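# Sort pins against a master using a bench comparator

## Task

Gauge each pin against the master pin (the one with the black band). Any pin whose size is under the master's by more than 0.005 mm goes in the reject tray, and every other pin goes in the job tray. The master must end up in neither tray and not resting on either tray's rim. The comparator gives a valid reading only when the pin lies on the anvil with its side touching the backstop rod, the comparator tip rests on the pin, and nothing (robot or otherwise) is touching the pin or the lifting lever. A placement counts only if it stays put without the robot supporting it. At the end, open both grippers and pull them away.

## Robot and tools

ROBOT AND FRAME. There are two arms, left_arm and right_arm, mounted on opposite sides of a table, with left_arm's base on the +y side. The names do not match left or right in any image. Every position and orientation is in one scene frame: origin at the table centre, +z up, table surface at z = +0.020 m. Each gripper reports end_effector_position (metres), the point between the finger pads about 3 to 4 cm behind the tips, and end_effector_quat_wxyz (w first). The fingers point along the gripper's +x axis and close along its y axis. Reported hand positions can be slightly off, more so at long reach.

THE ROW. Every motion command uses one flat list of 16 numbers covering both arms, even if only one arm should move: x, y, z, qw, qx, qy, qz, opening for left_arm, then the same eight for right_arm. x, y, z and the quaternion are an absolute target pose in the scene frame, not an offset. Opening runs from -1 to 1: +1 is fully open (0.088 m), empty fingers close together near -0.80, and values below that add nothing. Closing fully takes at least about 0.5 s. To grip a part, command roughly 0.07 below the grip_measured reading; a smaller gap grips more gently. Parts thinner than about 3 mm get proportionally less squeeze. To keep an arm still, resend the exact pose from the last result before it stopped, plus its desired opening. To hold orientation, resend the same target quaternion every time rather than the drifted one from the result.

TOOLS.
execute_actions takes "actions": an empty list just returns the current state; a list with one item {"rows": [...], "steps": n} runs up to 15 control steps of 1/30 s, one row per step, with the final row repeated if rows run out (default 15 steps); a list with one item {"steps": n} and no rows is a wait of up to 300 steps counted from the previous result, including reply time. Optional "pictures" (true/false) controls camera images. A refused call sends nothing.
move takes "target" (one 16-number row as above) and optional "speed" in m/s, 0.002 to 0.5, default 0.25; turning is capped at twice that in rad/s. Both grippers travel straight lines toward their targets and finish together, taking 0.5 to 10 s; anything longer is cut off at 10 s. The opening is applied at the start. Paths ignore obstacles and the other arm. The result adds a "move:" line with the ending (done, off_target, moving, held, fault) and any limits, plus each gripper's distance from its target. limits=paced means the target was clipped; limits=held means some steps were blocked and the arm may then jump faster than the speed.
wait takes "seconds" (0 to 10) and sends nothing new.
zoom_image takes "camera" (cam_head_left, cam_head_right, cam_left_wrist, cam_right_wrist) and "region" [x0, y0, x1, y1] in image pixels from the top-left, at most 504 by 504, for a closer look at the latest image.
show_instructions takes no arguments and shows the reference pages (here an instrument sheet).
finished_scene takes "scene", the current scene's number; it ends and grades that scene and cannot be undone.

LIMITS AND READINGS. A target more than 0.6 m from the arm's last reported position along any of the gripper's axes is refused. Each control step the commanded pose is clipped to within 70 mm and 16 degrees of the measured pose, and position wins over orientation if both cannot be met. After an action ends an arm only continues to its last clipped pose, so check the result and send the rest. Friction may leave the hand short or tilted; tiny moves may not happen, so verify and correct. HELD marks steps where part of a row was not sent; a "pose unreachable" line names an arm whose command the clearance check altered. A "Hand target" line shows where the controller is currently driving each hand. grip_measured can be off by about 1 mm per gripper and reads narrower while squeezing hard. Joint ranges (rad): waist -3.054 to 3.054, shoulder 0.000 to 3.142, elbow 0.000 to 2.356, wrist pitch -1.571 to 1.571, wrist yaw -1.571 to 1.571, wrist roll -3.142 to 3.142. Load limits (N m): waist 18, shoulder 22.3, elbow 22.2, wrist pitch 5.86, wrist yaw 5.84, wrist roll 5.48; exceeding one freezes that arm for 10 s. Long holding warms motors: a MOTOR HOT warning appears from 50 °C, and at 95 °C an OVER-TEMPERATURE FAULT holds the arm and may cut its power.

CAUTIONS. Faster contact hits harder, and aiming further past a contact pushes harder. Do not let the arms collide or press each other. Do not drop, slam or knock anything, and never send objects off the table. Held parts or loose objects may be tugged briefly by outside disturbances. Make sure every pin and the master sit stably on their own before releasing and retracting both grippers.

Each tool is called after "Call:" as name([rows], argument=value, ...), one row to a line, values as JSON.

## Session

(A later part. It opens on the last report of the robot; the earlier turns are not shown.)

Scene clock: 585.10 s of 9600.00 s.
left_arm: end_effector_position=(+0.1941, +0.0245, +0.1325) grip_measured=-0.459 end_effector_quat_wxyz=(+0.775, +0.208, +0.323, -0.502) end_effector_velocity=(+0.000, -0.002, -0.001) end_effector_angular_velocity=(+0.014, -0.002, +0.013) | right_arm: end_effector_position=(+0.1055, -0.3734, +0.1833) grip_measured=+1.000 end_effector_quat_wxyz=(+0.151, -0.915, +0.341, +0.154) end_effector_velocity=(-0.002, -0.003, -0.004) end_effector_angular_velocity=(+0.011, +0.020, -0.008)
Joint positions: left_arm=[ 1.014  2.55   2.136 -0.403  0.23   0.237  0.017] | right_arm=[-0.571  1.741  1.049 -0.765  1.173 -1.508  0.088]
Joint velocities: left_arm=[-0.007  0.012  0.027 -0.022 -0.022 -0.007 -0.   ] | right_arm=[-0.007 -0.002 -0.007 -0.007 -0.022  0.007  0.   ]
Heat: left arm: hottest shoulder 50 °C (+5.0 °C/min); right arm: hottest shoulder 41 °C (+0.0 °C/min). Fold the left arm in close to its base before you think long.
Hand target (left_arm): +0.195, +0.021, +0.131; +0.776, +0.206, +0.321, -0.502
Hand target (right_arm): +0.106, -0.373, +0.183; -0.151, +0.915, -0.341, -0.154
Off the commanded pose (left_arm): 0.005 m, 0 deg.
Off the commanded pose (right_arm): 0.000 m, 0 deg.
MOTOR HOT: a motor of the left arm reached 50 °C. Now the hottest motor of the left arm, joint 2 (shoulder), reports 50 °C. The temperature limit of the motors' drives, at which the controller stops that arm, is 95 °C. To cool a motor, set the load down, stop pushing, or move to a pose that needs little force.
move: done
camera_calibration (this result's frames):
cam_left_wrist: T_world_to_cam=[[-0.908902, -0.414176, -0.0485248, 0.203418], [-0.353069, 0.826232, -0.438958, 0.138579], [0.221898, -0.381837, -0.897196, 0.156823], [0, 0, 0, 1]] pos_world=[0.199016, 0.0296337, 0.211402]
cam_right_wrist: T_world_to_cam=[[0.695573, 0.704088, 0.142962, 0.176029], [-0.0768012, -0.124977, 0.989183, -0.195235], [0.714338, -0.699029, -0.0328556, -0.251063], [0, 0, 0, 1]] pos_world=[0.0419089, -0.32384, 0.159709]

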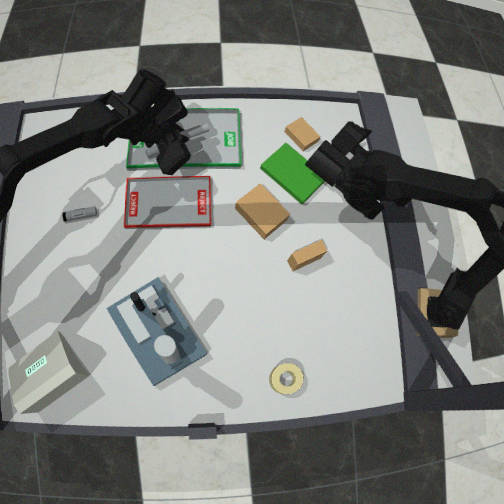

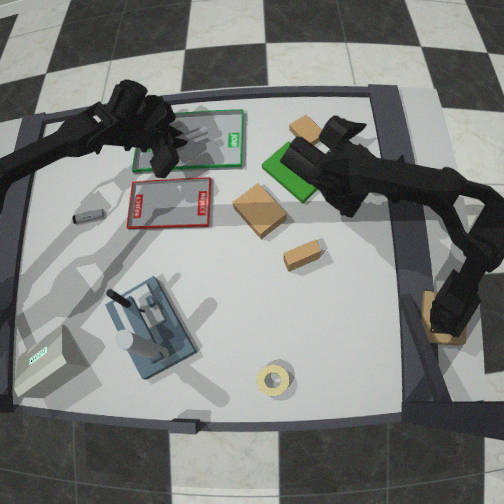

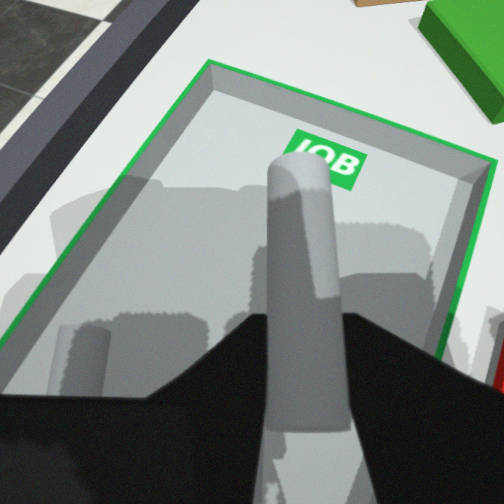

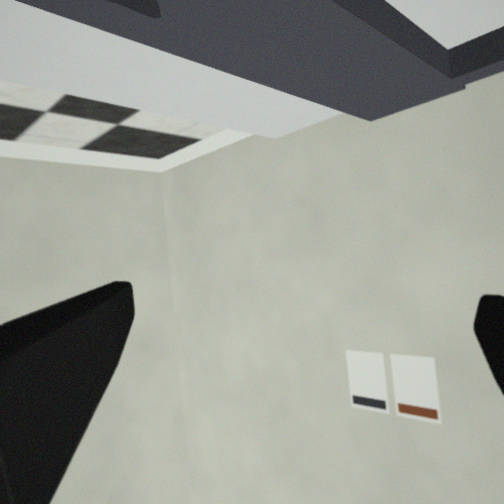

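Call:
move(target=[0.204,-0.004,0.112,0.7749,0.2084,0.3210,-0.5032,-0.53,0.1055,-0.3734,0.1833,0.151,-0.915,0.341,0.154,1.0], speed=0.06)

Scene clock: 603.30 s of 9600.00 s.
left_arm: end_effector_position=(+0.2017, +0.0006, +0.1122) grip_measured=-0.459 end_effector_quat_wxyz=(+0.776, +0.208, +0.319, -0.502) end_effector_velocity=(+0.001, -0.006, +0.012) end_effector_angular_velocity=(-0.025, -0.022, -0.013) | right_arm: end_effector_position=(+0.1055, -0.3734, +0.1833) grip_measured=+1.000 end_effector_quat_wxyz=(+0.151, -0.915, +0.341, +0.154) end_effector_velocity=(+0.000, -0.000, -0.001) end_effector_angular_velocity=(+0.005, +0.005, +0.001)
Joint positions: left_arm=[ 0.994  2.7    2.338 -0.444  0.216  0.223  0.017] | right_arm=[-0.571  1.741  1.049 -0.765  1.173 -1.508  0.088]
Joint velocities: left_arm=[-0.002 -0.002  0.022  0.007  0.007  0.007 -0.   ] | right_arm=[-0.002 -0.002 -0.002  0.007 -0.007 -0.007  0.   ]
Heat: left arm: hottest shoulder 56 °C (+9.0 °C/min); right arm: hottest shoulder 40 °C (-1.0 °C/min). Fold the left arm in close to its base before you think long.
Hand target (left_arm): +0.204, -0.003, +0.112; +0.779, +0.205, +0.314, -0.502
Hand target (right_arm): +0.106, -0.373, +0.183; -0.151, +0.915, -0.341, -0.154
Off the commanded pose (left_arm): 0.005 m, 0 deg.
Off the commanded pose (right_arm): 0.000 m, 0 deg.
MOTOR HOT: still on. Now the hottest motor of the left arm, joint 2 (shoulder), reports 56 °C; a drive's own limit is 95 °C.
joint sent to its limit (left arm) — the command would take joint 3 (elbow) past its upper limit, so that joint was sent only as far as its limit.
After step 90, 14.23 s passed at rest.
move: done
camera_calibration (this result's frames):
cam_left_wrist: T_world_to_cam=[[-0.908497, -0.414632, -0.0520967, 0.199847], [-0.350566, 0.82404, -0.445041, 0.152271], [0.227458, -0.386055, -0.893993, 0.126312], [0, 0, 0, 1]] pos_world=[0.20621, 0.00614927, 0.1911]
cam_right_wrist: T_world_to_cam=[[0.695573, 0.704088, 0.142962, 0.176029], [-0.0768012, -0.124977, 0.989183, -0.195235], [0.714338, -0.699029, -0.0328556, -0.251063], [0, 0, 0, 1]] pos_world=[0.0419089, -0.32384, 0.159709]

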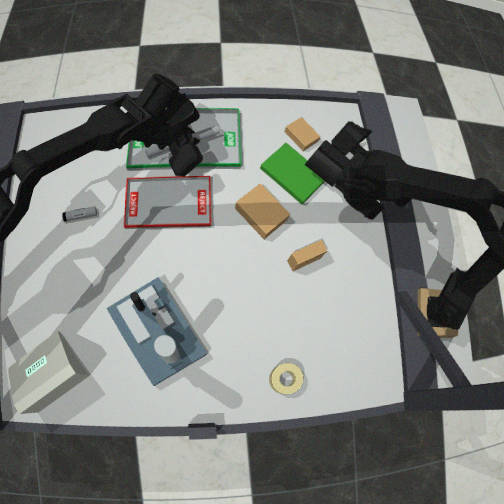

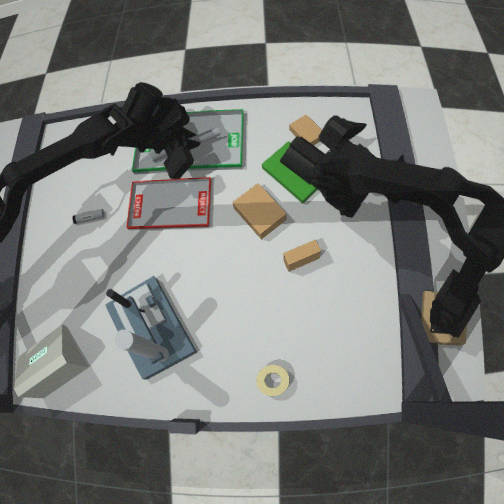

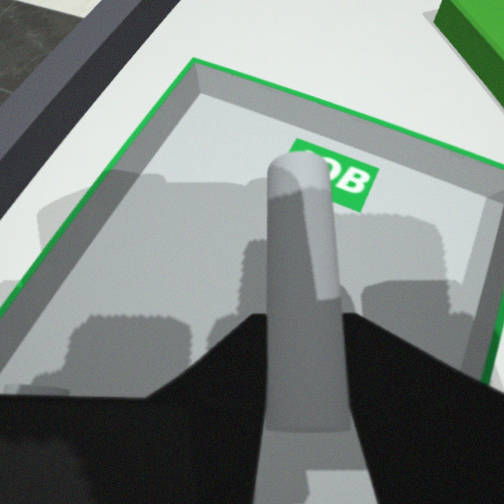

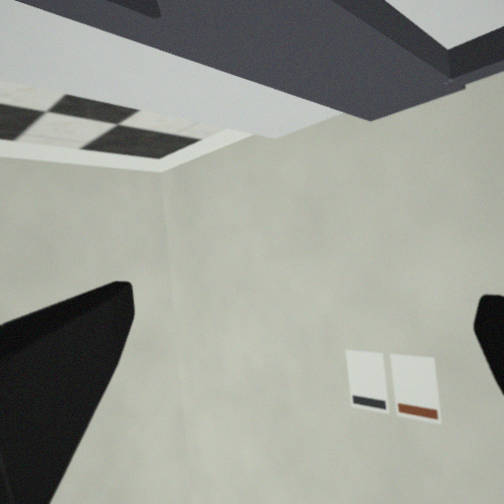

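Call:
move(target=[0.199,0.005,0.078,0.7749,0.2084,0.3210,-0.5032,-0.53,0.1055,-0.3734,0.1833,0.151,-0.915,0.341,0.154,1.0], speed=0.04)

Scene clock: 607.80 s of 9600.00 s.
left_arm: end_effector_position=(+0.2001, +0.0023, +0.0897) grip_measured=-0.459 end_effector_quat_wxyz=(+0.778, +0.206, +0.314, -0.503) end_effector_velocity=(-0.002, -0.001, -0.000) end_effector_angular_velocity=(-0.007, +0.007, -0.002) | right_arm: end_effector_position=(+0.1055, -0.3734, +0.1833) grip_measured=+1.000 end_effector_quat_wxyz=(+0.151, -0.915, +0.341, +0.154) end_effector_velocity=(+0.000, -0.000, -0.001) end_effector_angular_velocity=(+0.016, -0.004, -0.004)
Joint positions: left_arm=[ 0.994  2.7    2.241 -0.335  0.217  0.223  0.017] | right_arm=[-0.571  1.741  1.049 -0.765  1.173 -1.508  0.088]
Joint velocities: left_arm=[-0.002 -0.002 -0.007  0.007  0.007 -0.007 -0.   ] | right_arm=[-0.002 -0.002 -0.002  0.007 -0.007  0.007  0.   ]
Heat: left arm: hottest shoulder 57 °C (+10.1 °C/min); right arm: hottest shoulder 40 °C (-1.0 °C/min). Fold the left arm in close to its base before you think long.
Hand target (left_arm): +0.199, +0.005, +0.078; +0.775, +0.208, +0.321, -0.503
Hand target (right_arm): +0.106, -0.373, +0.183; -0.151, +0.915, -0.341, -0.154
Off the commanded pose (left_arm): 0.012 m, 1 deg.
Off the commanded pose (right_arm): 0.000 m, 0 deg.
MOTOR HOT: still on. Now the hottest motor of the left arm, joint 2 (shoulder), reports 57 °C; a drive's own limit is 95 °C.
After step 90, 0.33 s passed at rest.
move: off_target (left_arm)
camera_calibration (this result's frames):
cam_left_wrist: T_world_to_cam=[[-0.908219, -0.414888, -0.0548254, 0.198069], [-0.34709, 0.819955, -0.455196, 0.140562], [0.23381, -0.394388, -0.888702, 0.105499], [0, 0, 0, 1]] pos_world=[0.204011, 0.00852936, 0.1686]
cam_right_wrist: T_world_to_cam=[[0.695573, 0.704088, 0.142962, 0.176029], [-0.0768012, -0.124977, 0.989183, -0.195235], [0.714338, -0.699029, -0.0328556, -0.251063], [0, 0, 0, 1]] pos_world=[0.0419089, -0.32384, 0.159709]

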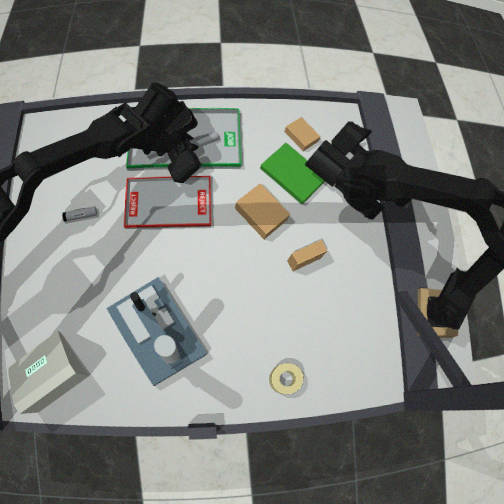

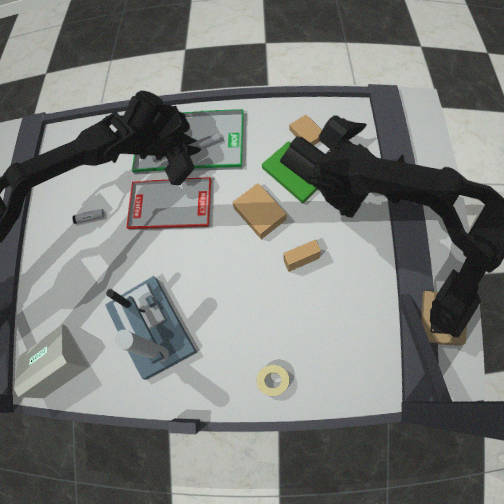

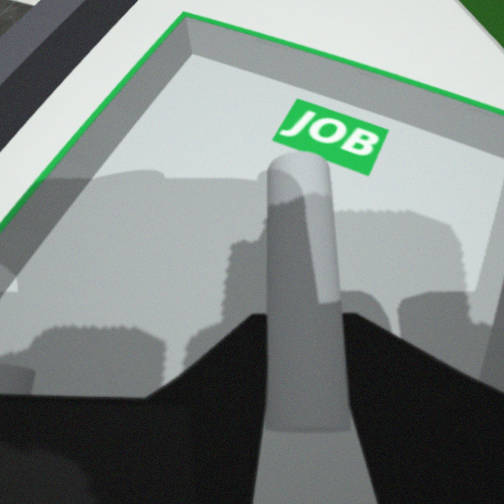

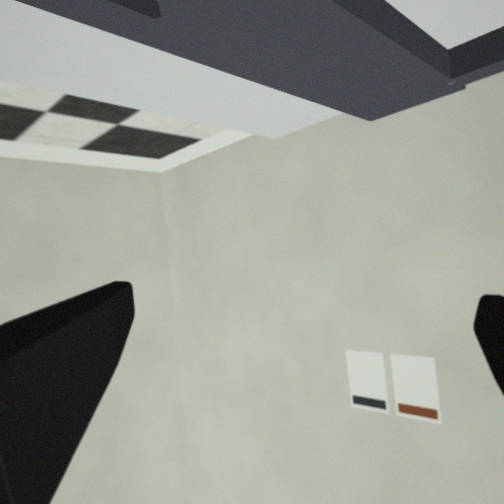

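Call:
move(target=[0.199,0.005,0.064,0.7749,0.2084,0.3210,-0.5032,-0.53,0.1055,-0.3734,0.1833,0.151,-0.915,0.341,0.154,1.0], speed=0.015)

Scene clock: 613.93 s of 9600.00 s.
left_arm: end_effector_position=(+0.2016, +0.0001, +0.0853) grip_measured=-0.459 end_effector_quat_wxyz=(+0.782, +0.203, +0.305, -0.505) end_effector_velocity=(+0.001, +0.003, -0.001) end_effector_angular_velocity=(+0.011, -0.004, +0.003) | right_arm: end_effector_position=(+0.1055, -0.3734, +0.1833) grip_measured=+1.000 end_effector_quat_wxyz=(+0.151, -0.915, +0.341, +0.154) end_effector_velocity=(-0.001, -0.002, -0.001) end_effector_angular_velocity=(-0.006, +0.015, +0.001)
Joint positions: left_arm=[ 0.994  2.709  2.227 -0.292  0.219  0.223  0.017] | right_arm=[-0.571  1.741  1.049 -0.765  1.173 -1.508  0.088]
Joint velocities: left_arm=[ 0.002 -0.002 -0.002 -0.007 -0.007  0.007 -0.   ] | right_arm=[-0.002 -0.002 -0.002 -0.007 -0.007 -0.007  0.   ]
Heat: left arm: hottest shoulder 59 °C (+11.1 °C/min); right arm: hottest shoulder 40 °C (-1.0 °C/min). Fold the left arm in close to its base before you think long.
Hand target (left_arm): +0.199, +0.005, +0.064; +0.775, +0.208, +0.321, -0.503
Hand target (right_arm): +0.106, -0.373, +0.183; -0.151, +0.915, -0.341, -0.154
Off the commanded pose (left_arm): 0.022 m, 2 deg.
Off the commanded pose (right_arm): 0.000 m, 0 deg.
MOTOR HOT: still on. Now the hottest motor of the left arm, joint 2 (shoulder), reports 59 °C; a drive's own limit is 95 °C.
After step 90, 1.17 s passed at rest.
move: off_target (left_arm)
camera_calibration (this result's frames):
cam_left_wrist: T_world_to_cam=[[-0.908204, -0.41432, -0.0591937, 0.198645], [-0.340181, 0.813163, -0.472273, 0.140876], [0.243806, -0.408784, -0.879462, 0.0975317], [0, 0, 0, 1]] pos_world=[0.204555, 0.00761701, 0.164066]
cam_right_wrist: T_world_to_cam=[[0.695573, 0.704088, 0.142962, 0.176029], [-0.0768012, -0.124977, 0.989183, -0.195235], [0.714338, -0.699029, -0.0328556, -0.251063], [0, 0, 0, 1]] pos_world=[0.0419089, -0.32384, 0.159709]

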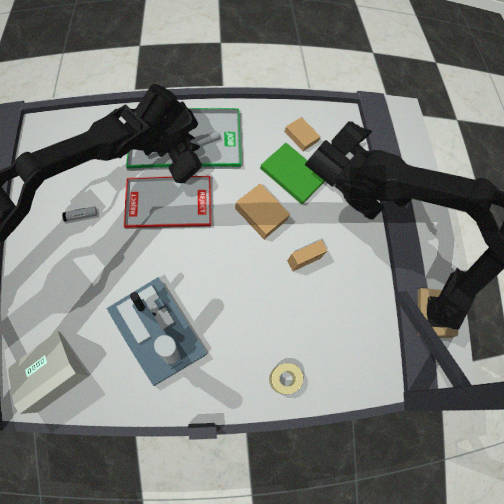

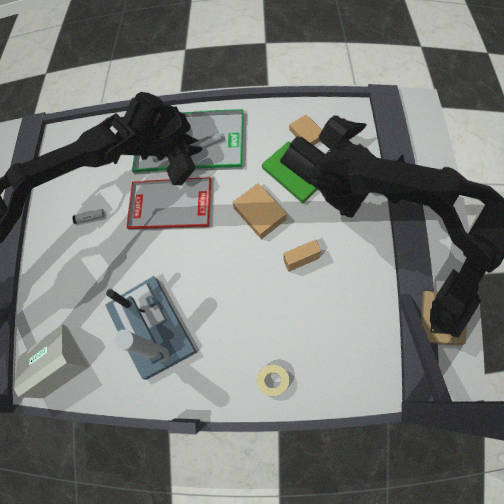

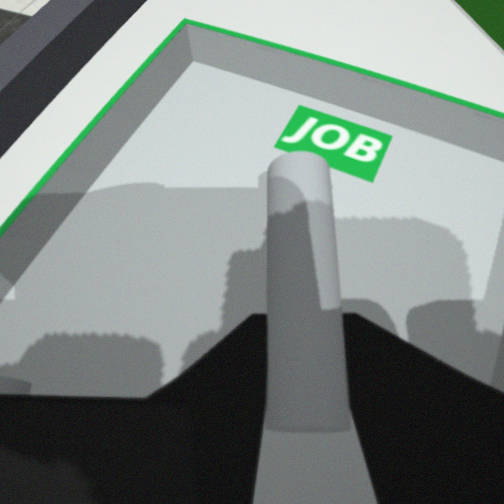

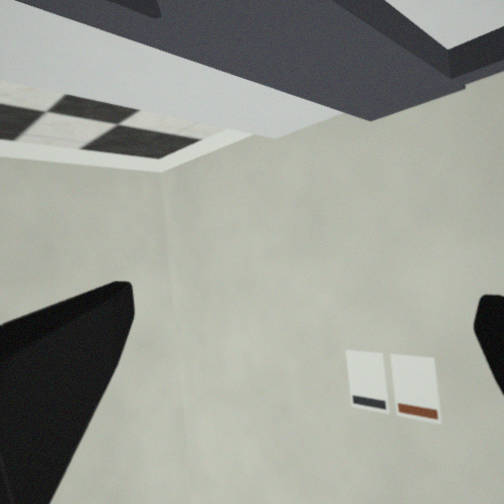

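Call:
move(target=[0.199,0.005,0.058,0.7749,0.2084,0.3210,-0.5032,-0.53,0.1055,-0.3734,0.1833,0.151,-0.915,0.341,0.154,1.0], speed=0.012)

Scene clock: 621.43 s of 9600.00 s.
left_arm: end_effector_position=(+0.2025, -0.0010, +0.0833) grip_measured=-0.459 end_effector_quat_wxyz=(+0.783, +0.202, +0.301, -0.505) end_effector_velocity=(-0.001, +0.001, -0.001) end_effector_angular_velocity=(+0.011, -0.004, -0.002) | right_arm: end_effector_position=(+0.1055, -0.3734, +0.1833) grip_measured=+1.000 end_effector_quat_wxyz=(+0.151, -0.915, +0.341, +0.154) end_effector_velocity=(-0.002, +0.001, -0.003) end_effector_angular_velocity=(+0.004, +0.025, +0.008)
Joint positions: left_arm=[ 0.994  2.714  2.223 -0.274  0.219  0.223  0.017] | right_arm=[-0.571  1.741  1.049 -0.765  1.173 -1.508  0.088]
Joint velocities: left_arm=[-0.002 -0.002 -0.002 -0.007 -0.007  0.007  0.   ] | right_arm=[ 0.002 -0.002 -0.002 -0.007 -0.022 -0.007  0.   ]
Heat: left arm: hottest shoulder 60 °C (+12.2 °C/min); right arm: hottest shoulder 40 °C (-1.0 °C/min). Fold the left arm in close to its base before you think long.
Hand target (left_arm): +0.199, +0.005, +0.058; +0.775, +0.208, +0.321, -0.503
Hand target (right_arm): +0.106, -0.373, +0.183; -0.151, +0.915, -0.341, -0.154
Off the commanded pose (left_arm): 0.026 m, 3 deg.
Off the commanded pose (right_arm): 0.000 m, 0 deg.
MOTOR HOT: still on. Now the hottest motor of the left arm, joint 2 (shoulder), reports 60 °C; a drive's own limit is 95 °C.
After step 90, 1.97 s passed at rest.
move: off_target (left_arm)
camera_calibration (this result's frames):
cam_left_wrist: T_world_to_cam=[[-0.907945, -0.414511, -0.0617819, 0.199076], [-0.33702, 0.809791, -0.480267, 0.141212], [0.249107, -0.415235, -0.874943, 0.0936727], [0, 0, 0, 1]] pos_world=[0.205006, 0.00706265, 0.162077]
cam_right_wrist: T_world_to_cam=[[0.695573, 0.704088, 0.142962, 0.176029], [-0.0768012, -0.124977, 0.989183, -0.195235], [0.714338, -0.699029, -0.0328556, -0.251063], [0, 0, 0, 1]] pos_world=[0.0419089, -0.32384, 0.159709]

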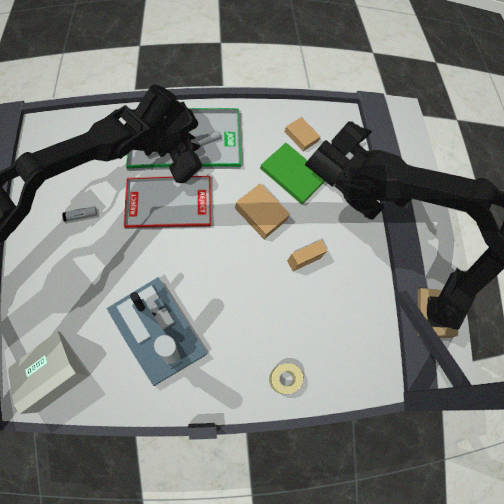

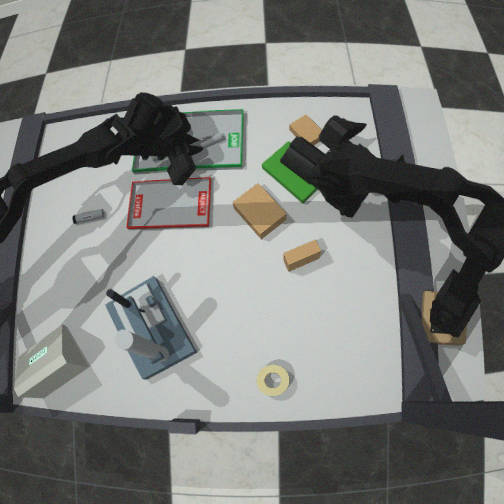

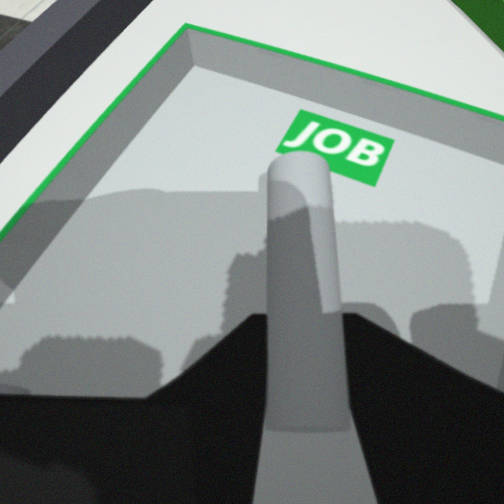

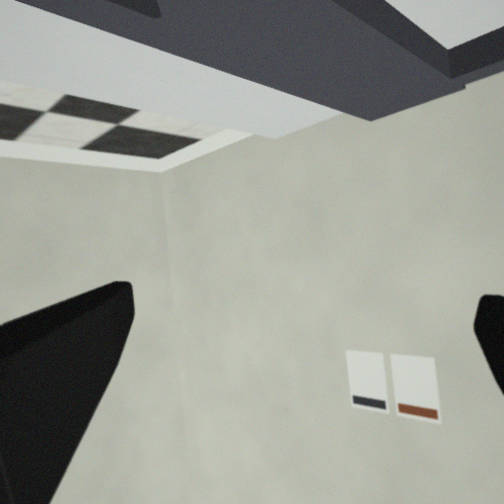

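Call:
execute_actions([
  {"rows": [[0.2,0.003,0.066,0.7749,0.2084,0.3210,-0.5032,-0.49,0.1055,-0.3734,0.1833,0.151,-0.915,0.341,0.154,1.0],[0.2,0.003,0.066,0.7749,0.2084,0.3210,-0.5032,-0.47,0.1055,-0.3734,0.1833,0.151,-0.915,0.341,0.154,1.0],[0.2,0.003,0.066,0.7749,0.2084,0.3210,-0.5032,-0.45,0.1055,-0.3734,0.1833,0.151,-0.915,0.341,0.154,1.0],[0.2,0.003,0.066,0.7749,0.2084,0.3210,-0.5032,-0.43,0.1055,-0.3734,0.1833,0.151,-0.915,0.341,0.154,1.0],[0.2,0.003,0.066,0.7749,0.2084,0.3210,-0.5032,-0.41,0.1055,-0.3734,0.1833,0.151,-0.915,0.341,0.154,1.0],[0.2,0.003,0.066,0.7749,0.2084,0.3210,-0.5032,-0.39,0.1055,-0.3734,0.1833,0.151,-0.915,0.341,0.154,1.0],[0.2,0.003,0.066,0.7749,0.2084,0.3210,-0.5032,-0.37,0.1055,-0.3734,0.1833,0.151,-0.915,0.341,0.154,1.0],[0.2,0.003,0.066,0.7749,0.2084,0.3210,-0.5032,-0.35,0.1055,-0.3734,0.1833,0.151,-0.915,0.341,0.154,1.0],[0.2,0.003,0.066,0.7749,0.2084,0.3210,-0.5032,-0.32,0.1055,-0.3734,0.1833,0.151,-0.915,0.341,0.154,1.0],[0.2,0.003,0.066,0.7749,0.2084,0.3210,-0.5032,-0.29,0.1055,-0.3734,0.1833,0.151,-0.915,0.341,0.154,1.0],[0.2,0.003,0.066,0.7749,0.2084,0.3210,-0.5032,-0.26,0.1055,-0.3734,0.1833,0.151,-0.915,0.341,0.154,1.0]], "steps": 15},
])

Scene clock: 627.57 s of 9600.00 s.
left_arm: end_effector_position=(+0.1998, -0.0006, +0.0824) grip_measured=-0.284 end_effector_quat_wxyz=(+0.779, +0.204, +0.308, -0.506) end_effector_velocity=(-0.002, +0.001, -0.001) end_effector_angular_velocity=(+0.014, +0.012, +0.008) | right_arm: end_effector_position=(+0.1055, -0.3734, +0.1833) grip_measured=+1.000 end_effector_quat_wxyz=(+0.151, -0.915, +0.341, +0.154) end_effector_velocity=(-0.001, -0.002, -0.001) end_effector_angular_velocity=(-0.006, +0.015, +0.001)
Joint positions: left_arm=[ 0.992  2.714  2.229 -0.296  0.221  0.223  0.025] | right_arm=[-0.571  1.741  1.049 -0.765  1.173 -1.508  0.088]
Joint velocities: left_arm=[-0.002 -0.002  0.002 -0.022 -0.007 -0.007  0.01 ] | right_arm=[-0.002 -0.002 -0.002 -0.007 -0.007 -0.007  0.   ]
Heat: left arm: hottest shoulder 60 °C (+12.1 °C/min); right arm: hottest shoulder 40 °C (-1.0 °C/min). Fold the left arm in close to its base before you think long.
Hand target (left_arm): +0.200, +0.003, +0.066; +0.775, +0.209, +0.321, -0.503
Hand target (right_arm): +0.106, -0.373, +0.183; -0.151, +0.915, -0.341, -0.154
Off the commanded pose (left_arm): 0.017 m, 2 deg.
Off the commanded pose (right_arm): 0.000 m, 0 deg.
MOTOR HOT: still on. Now the hottest motor of the left arm, joint 2 (shoulder), reports 60 °C; a drive's own limit is 95 °C.
Steps of this call (steps 1 to 90: nothing new was sent; then 2.63 s passed at rest; steps 91 to 105: all 15 steps of this action). Readings (end_effector_position):
91: left_arm (+0.2024, -0.0009, +0.0832) | right_arm (+0.1055, -0.3734, +0.1833)
92: left_arm (+0.2021, -0.0006, +0.0827) | right_arm (+0.1055, -0.3734, +0.1833)
94: left_arm (+0.2010, -0.0002, +0.0819) | right_arm (+0.1055, -0.3734, +0.1833)
98: left_arm (+0.1999, -0.0007, +0.0822) | right_arm (+0.1055, -0.3734, +0.1833)
105: the state above
camera_calibration (this result's frames):
cam_left_wrist: T_world_to_cam=[[-0.910232, -0.410294, -0.0560024, 0.196663], [-0.339249, 0.816405, -0.467325, 0.138893], [0.237462, -0.406376, -0.88231, 0.0966569], [0, 0, 0, 1]] pos_world=[0.203176, 0.00657577, 0.161203]
cam_right_wrist: T_world_to_cam=[[0.695573, 0.704088, 0.142962, 0.176029], [-0.0768012, -0.124977, 0.989183, -0.195235], [0.714338, -0.699029, -0.0328556, -0.251063], [0, 0, 0, 1]] pos_world=[0.0419089, -0.32384, 0.159709]

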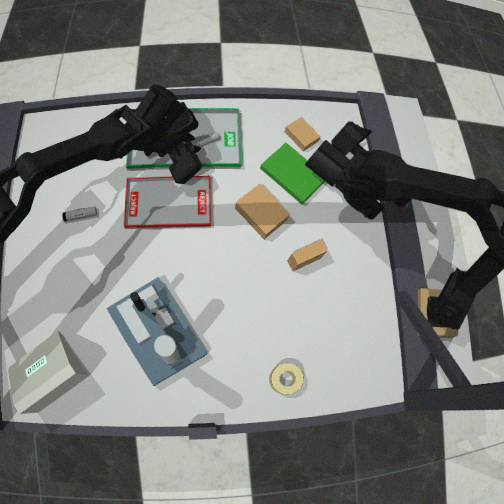

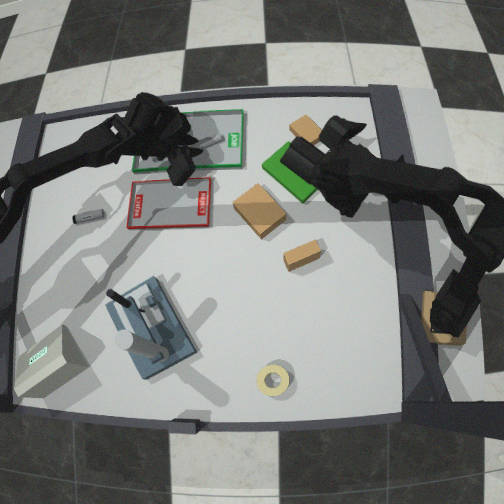

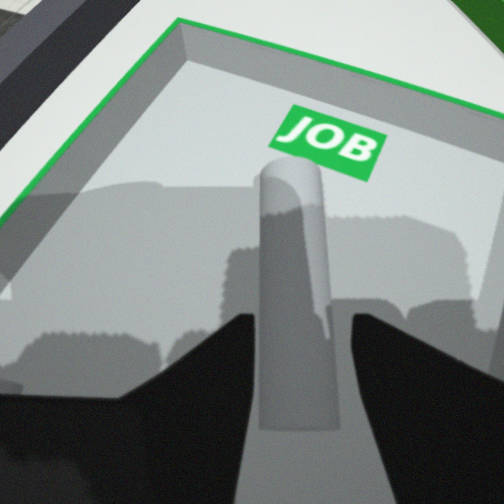

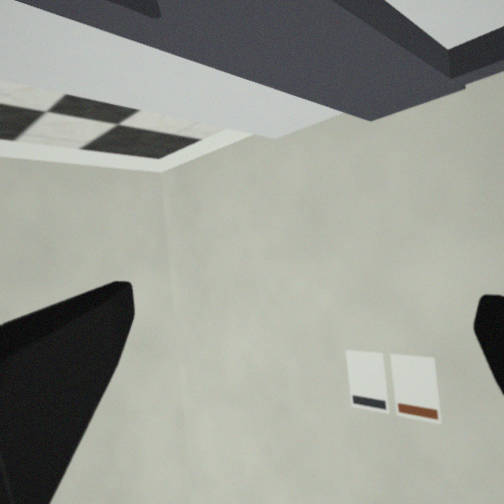

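Call:
move(target=[0.197,0.012,0.13,0.7749,0.2084,0.3210,-0.5032,-0.26,0.1055,-0.3734,0.1833,0.151,-0.915,0.341,0.154,1.0], speed=0.07)

Scene clock: 631.17 s of 9600.00 s.
left_arm: end_effector_position=(+0.1943, +0.0130, +0.1177) grip_measured=-0.262 end_effector_quat_wxyz=(+0.771, +0.210, +0.331, -0.502) end_effector_velocity=(-0.006, +0.002, -0.003) end_effector_angular_velocity=(+0.018, +0.030, -0.002) | right_arm: end_effector_position=(+0.1055, -0.3734, +0.1833) grip_measured=+1.000 end_effector_quat_wxyz=(+0.151, -0.915, +0.341, +0.154) end_effector_velocity=(-0.002, -0.000, -0.001) end_effector_angular_velocity=(-0.006, +0.015, +0.006)
Joint positions: left_arm=[ 1.     2.625  2.23  -0.436  0.222  0.226  0.026] | right_arm=[-0.571  1.741  1.049 -0.765  1.173 -1.508  0.088]
Joint velocities: left_arm=[-0.002 -0.002  0.002 -0.037  0.007 -0.007 -0.   ] | right_arm=[ 0.002 -0.002 -0.002 -0.007 -0.007 -0.007  0.   ]
Heat: left arm: hottest shoulder 61 °C (+13.0 °C/min); right arm: hottest shoulder 40 °C (-1.0 °C/min). Fold the left arm in close to its base before you think long.
Hand target (left_arm): +0.197, +0.012, +0.130; +0.775, +0.208, +0.321, -0.503
Hand target (right_arm): +0.106, -0.373, +0.183; -0.151, +0.915, -0.341, -0.154
Off the commanded pose (left_arm): 0.013 m, 1 deg.
Off the commanded pose (right_arm): 0.000 m, 0 deg.
MOTOR HOT: still on. Now the hottest motor of the left arm, joint 2 (shoulder), reports 61 °C; a drive's own limit is 95 °C.
move: off_target (left_arm)
camera_calibration (this result's frames):
cam_left_wrist: T_world_to_cam=[[-0.909638, -0.413298, -0.0417494, 0.1975], [-0.358289, 0.831461, -0.424619, 0.140935], [0.210207, -0.371292, -0.904409, 0.142119], [0, 0, 0, 1]] pos_world=[0.200274, 0.0172119, 0.196623]
cam_right_wrist: T_world_to_cam=[[0.695573, 0.704088, 0.142962, 0.176029], [-0.0768012, -0.124977, 0.989183, -0.195235], [0.714338, -0.699029, -0.0328556, -0.251063], [0, 0, 0, 1]] pos_world=[0.0419089, -0.32384, 0.159709]

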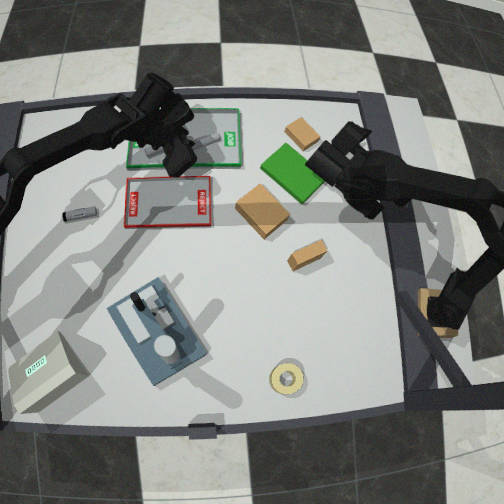

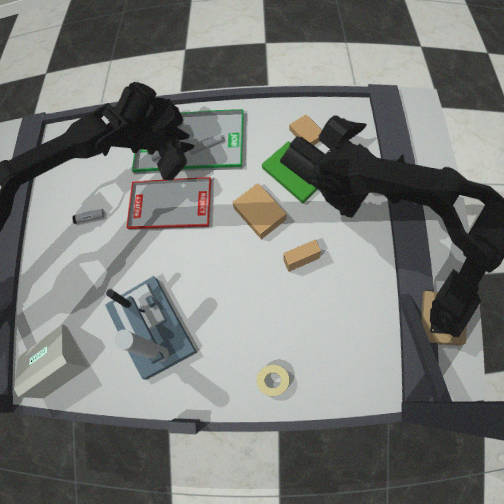

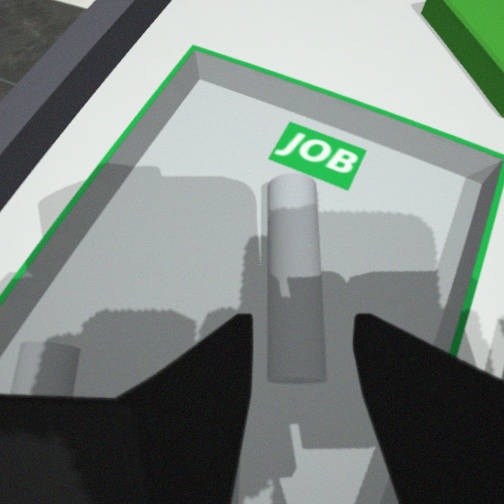

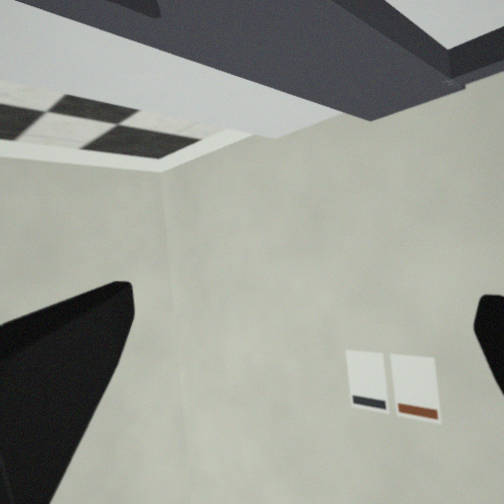

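Call:
move(target=[0.054,0.275,0.13,0.6973,0.2511,0.2888,-0.6062,0.15,0.1055,-0.3734,0.1833,0.151,-0.915,0.341,0.154,1.0], speed=0.25)

Scene clock: 636.53 s of 9600.00 s.
left_arm: end_effector_position=(+0.0577, +0.2715, +0.1297) grip_measured=+0.148 end_effector_quat_wxyz=(+0.698, +0.252, +0.287, -0.605) end_effector_velocity=(-0.004, +0.000, +0.002) end_effector_angular_velocity=(-0.005, +0.010, -0.001) | right_arm: end_effector_position=(+0.1055, -0.3734, +0.1833) grip_measured=+1.000 end_effector_quat_wxyz=(+0.151, -0.915, +0.341, +0.154) end_effector_velocity=(-0.003, -0.001, -0.001) end_effector_angular_velocity=(-0.017, +0.024, +0.006)
Joint positions: left_arm=[ 1.349  1.699  0.81  -0.148  0.609  0.776  0.046] | right_arm=[-0.571  1.741  1.049 -0.765  1.173 -1.508  0.088]
Joint velocities: left_arm=[-0.002 -0.012 -0.007 -0.007  0.007 -0.007 -0.   ] | right_arm=[ 0.002 -0.002 -0.002 -0.022 -0.007 -0.007  0.   ]
Heat: left arm: hottest shoulder 63 °C (+14.4 °C/min); right arm: hottest shoulder 40 °C (+0.0 °C/min). Fold the left arm in close to its base before you think long.
Hand target (left_arm): +0.054, +0.275, +0.128; +0.697, +0.252, +0.290, -0.606
Hand target (right_arm): +0.106, -0.373, +0.183; -0.151, +0.915, -0.341, -0.154
Off the commanded pose (left_arm): 0.005 m, 0 deg.
Off the commanded pose (right_arm): 0.000 m, 0 deg.
MOTOR HOT: still on. Now the hottest motor of the left arm, joint 2 (shoulder), reports 63 °C; a drive's own limit is 95 °C.
After step 90, 0.57 s passed at rest.
move: done
camera_calibration (this result's frames):
cam_left_wrist: T_world_to_cam=[[-0.987798, -0.145972, -0.0542915, 0.11415], [-0.107179, 0.890067, -0.443049, -0.145863], [0.112996, -0.431824, -0.894852, 0.298426], [0, 0, 0, 1]] pos_world=[0.063403, 0.275358, 0.20862]
cam_right_wrist: T_world_to_cam=[[0.695573, 0.704088, 0.142962, 0.176029], [-0.0768012, -0.124977, 0.989183, -0.195235], [0.714338, -0.699029, -0.0328556, -0.251063], [0, 0, 0, 1]] pos_world=[0.0419089, -0.32384, 0.159709]

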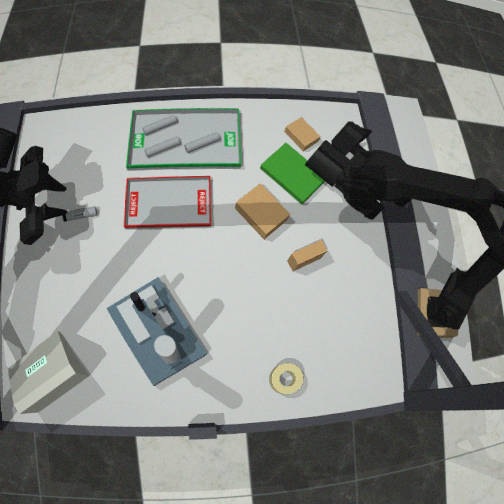

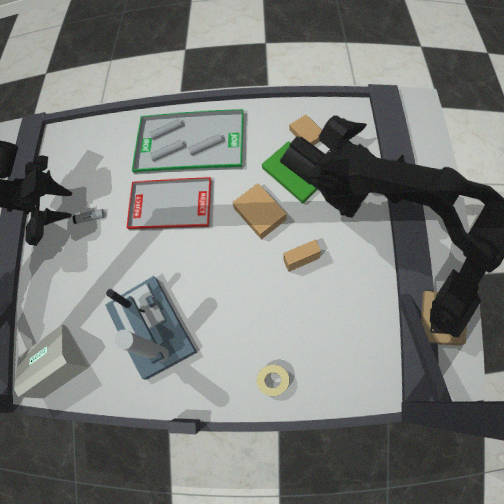

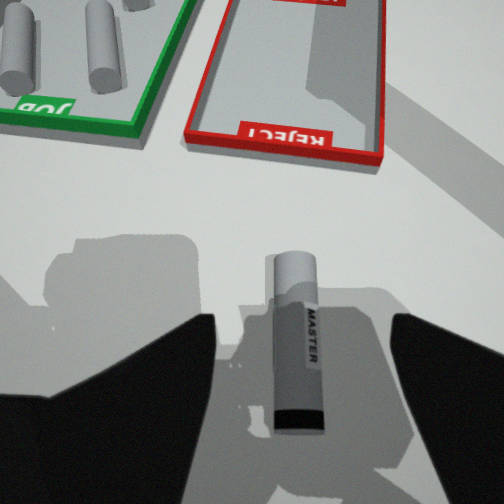

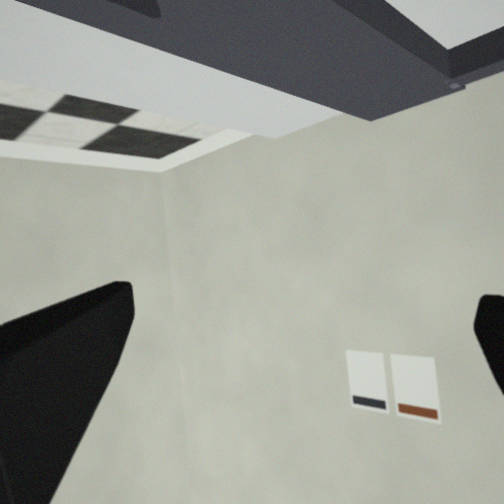

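Call:
move(target=[0.053,0.270,0.078,0.6973,0.2511,0.2888,-0.6062,0.15,0.1055,-0.3734,0.1833,0.151,-0.915,0.341,0.154,1.0], speed=0.06)

Scene clock: 652.30 s of 9600.00 s.
left_arm: end_effector_position=(+0.0587, +0.2678, +0.0864) grip_measured=+0.148 end_effector_quat_wxyz=(+0.702, +0.254, +0.276, -0.606) end_effector_velocity=(+0.003, +0.000, -0.002) end_effector_angular_velocity=(+0.011, -0.025, +0.004) | right_arm: end_effector_position=(+0.1055, -0.3734, +0.1833) grip_measured=+1.000 end_effector_quat_wxyz=(+0.151, -0.915, +0.341, +0.154) end_effector_velocity=(-0.000, -0.001, -0.002) end_effector_angular_velocity=(+0.001, +0.008, +0.001)
Joint positions: left_arm=[1.34  1.836 0.735 0.091 0.607 0.768 0.046] | right_arm=[-0.571  1.741  1.049 -0.765  1.173 -1.508  0.088]
Joint velocities: left_arm=[-0.002  0.007 -0.002  0.022 -0.022  0.007 -0.   ] | right_arm=[-0.002 -0.002 -0.007  0.007 -0.007 -0.007  0.   ]
Heat: left arm: hottest shoulder 58 °C (+5.1 °C/min); right arm: hottest shoulder 40 °C (+0.0 °C/min). Fold the left arm in close to its base before you think long.
Hand target (left_arm): +0.053, +0.270, +0.078; +0.697, +0.251, +0.289, -0.606
Hand target (right_arm): +0.106, -0.373, +0.183; -0.151, +0.915, -0.341, -0.154
Off the commanded pose (left_arm): 0.010 m, 2 deg.
Off the commanded pose (right_arm): 0.000 m, 0 deg.
MOTOR HOT: still on. Now the hottest motor of the left arm, joint 2 (shoulder), reports 58 °C; a drive's own limit is 95 °C.
After step 90, 11.57 s passed at rest.
move: off_target (left_arm)
camera_calibration (this result's frames):
cam_left_wrist: T_world_to_cam=[[-0.986965, -0.144251, -0.0713539, 0.11321], [-0.0963728, 0.884846, -0.455807, -0.159813], [0.128888, -0.442989, -0.887214, 0.259345], [0, 0, 0, 1]] pos_world=[0.062906, 0.272628, 0.165329]
cam_right_wrist: T_world_to_cam=[[0.695573, 0.704088, 0.142962, 0.176029], [-0.0768012, -0.124977, 0.989183, -0.195235], [0.714338, -0.699029, -0.0328556, -0.251063], [0, 0, 0, 1]] pos_world=[0.0419089, -0.32384, 0.159709]

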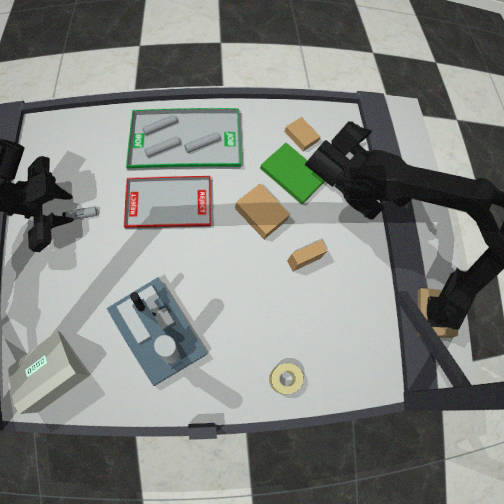

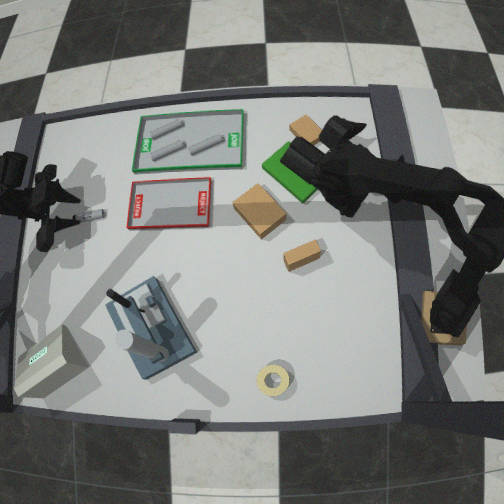

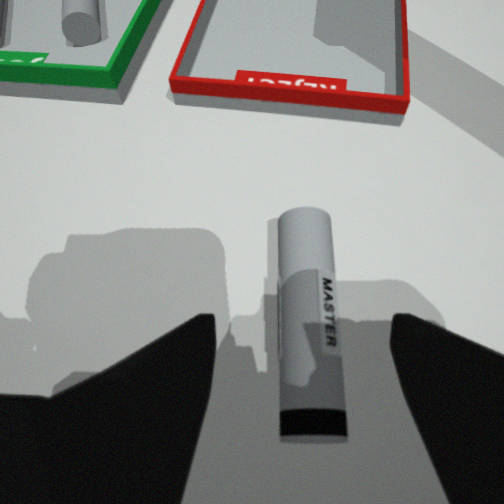

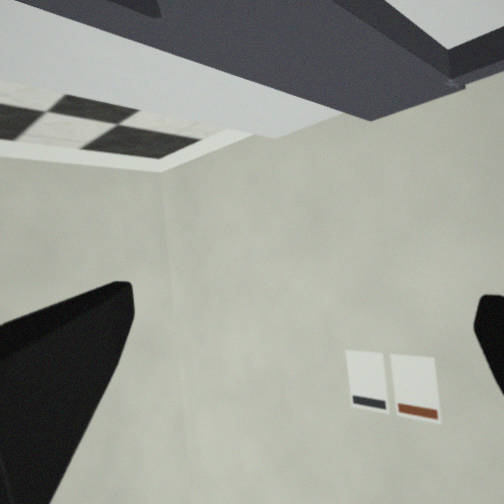

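Call:
move(target=[0.049,0.270,0.053,0.6973,0.2511,0.2888,-0.6062,0.15,0.1055,-0.3734,0.1833,0.151,-0.915,0.341,0.154,1.0], speed=0.03)

Scene clock: 657.87 s of 9600.00 s.
left_arm: end_effector_position=(+0.0548, +0.2676, +0.0606) grip_measured=+0.148 end_effector_quat_wxyz=(+0.702, +0.254, +0.277, -0.606) end_effector_velocity=(+0.003, +0.000, -0.000) end_effector_angular_velocity=(+0.001, -0.004, +0.011) | right_arm: end_effector_position=(+0.1055, -0.3734, +0.1833) grip_measured=+1.000 end_effector_quat_wxyz=(+0.151, -0.915, +0.341, +0.154) end_effector_velocity=(-0.002, -0.003, -0.001) end_effector_angular_velocity=(-0.006, +0.016, -0.004)
Joint positions: left_arm=[1.333 1.922 0.696 0.219 0.604 0.762 0.046] | right_arm=[-0.571  1.741  1.049 -0.765  1.173 -1.508  0.088]
Joint velocities: left_arm=[ 0.002  0.002  0.002  0.007 -0.007 -0.007 -0.   ] | right_arm=[-0.002 -0.002 -0.002 -0.022 -0.007  0.007  0.   ]
Heat: left arm: hottest shoulder 55 °C (+1.0 °C/min); right arm: hottest shoulder 40 °C (+0.0 °C/min). Fold the left arm in close to its base before you think long.
Hand target (left_arm): +0.049, +0.270, +0.053; +0.697, +0.251, +0.289, -0.606
Hand target (right_arm): +0.106, -0.373, +0.183; -0.151, +0.915, -0.341, -0.154
Off the commanded pose (left_arm): 0.010 m, 2 deg.
Off the commanded pose (right_arm): 0.000 m, 0 deg.
MOTOR HOT: still on. Now the hottest motor of the left arm, joint 2 (shoulder), reports 55 °C; a drive's own limit is 95 °C.
After step 90, 1.13 s passed at rest.
move: off_target (left_arm)
camera_calibration (this result's frames):
cam_left_wrist: T_world_to_cam=[[-0.98706, -0.143972, -0.0706068, 0.107393], [-0.0965085, 0.885016, -0.455449, -0.171858], [0.12806, -0.442741, -0.887458, 0.236866], [0, 0, 0, 1]] pos_world=[0.0590841, 0.272428, 0.139519]
cam_right_wrist: T_world_to_cam=[[0.695573, 0.704088, 0.142962, 0.176029], [-0.0768012, -0.124977, 0.989183, -0.195235], [0.714338, -0.699029, -0.0328556, -0.251063], [0, 0, 0, 1]] pos_world=[0.0419089, -0.32384, 0.159709]

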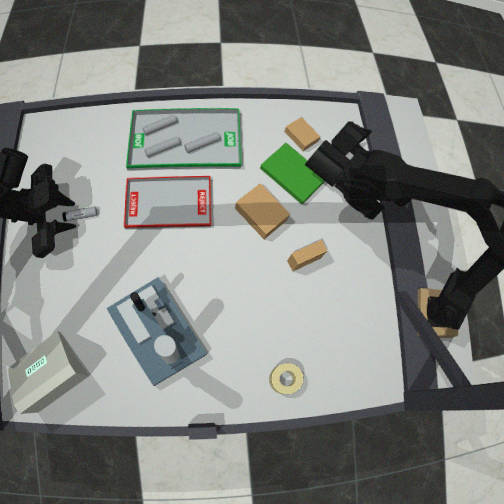

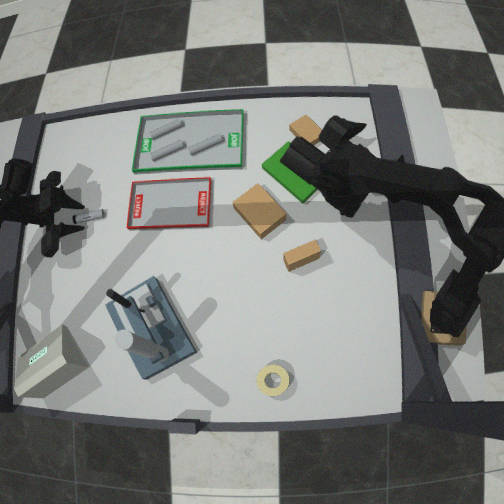

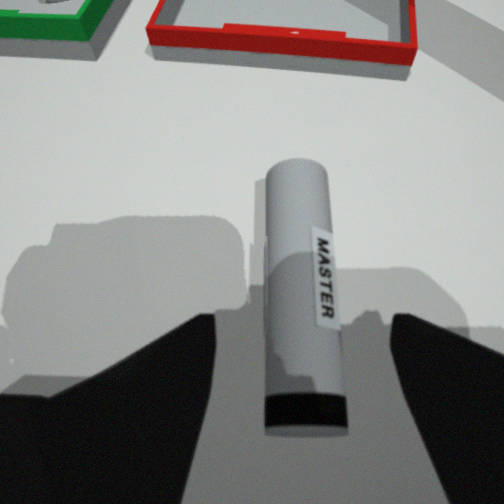

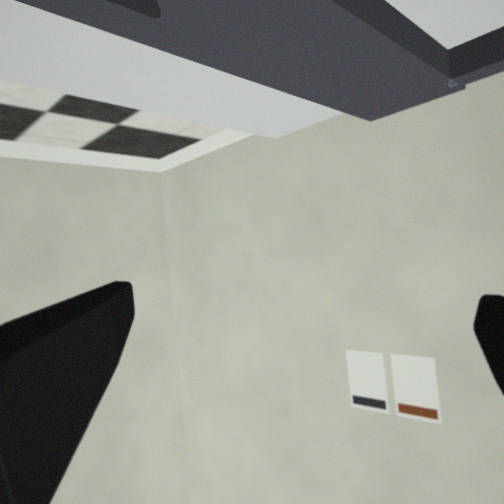

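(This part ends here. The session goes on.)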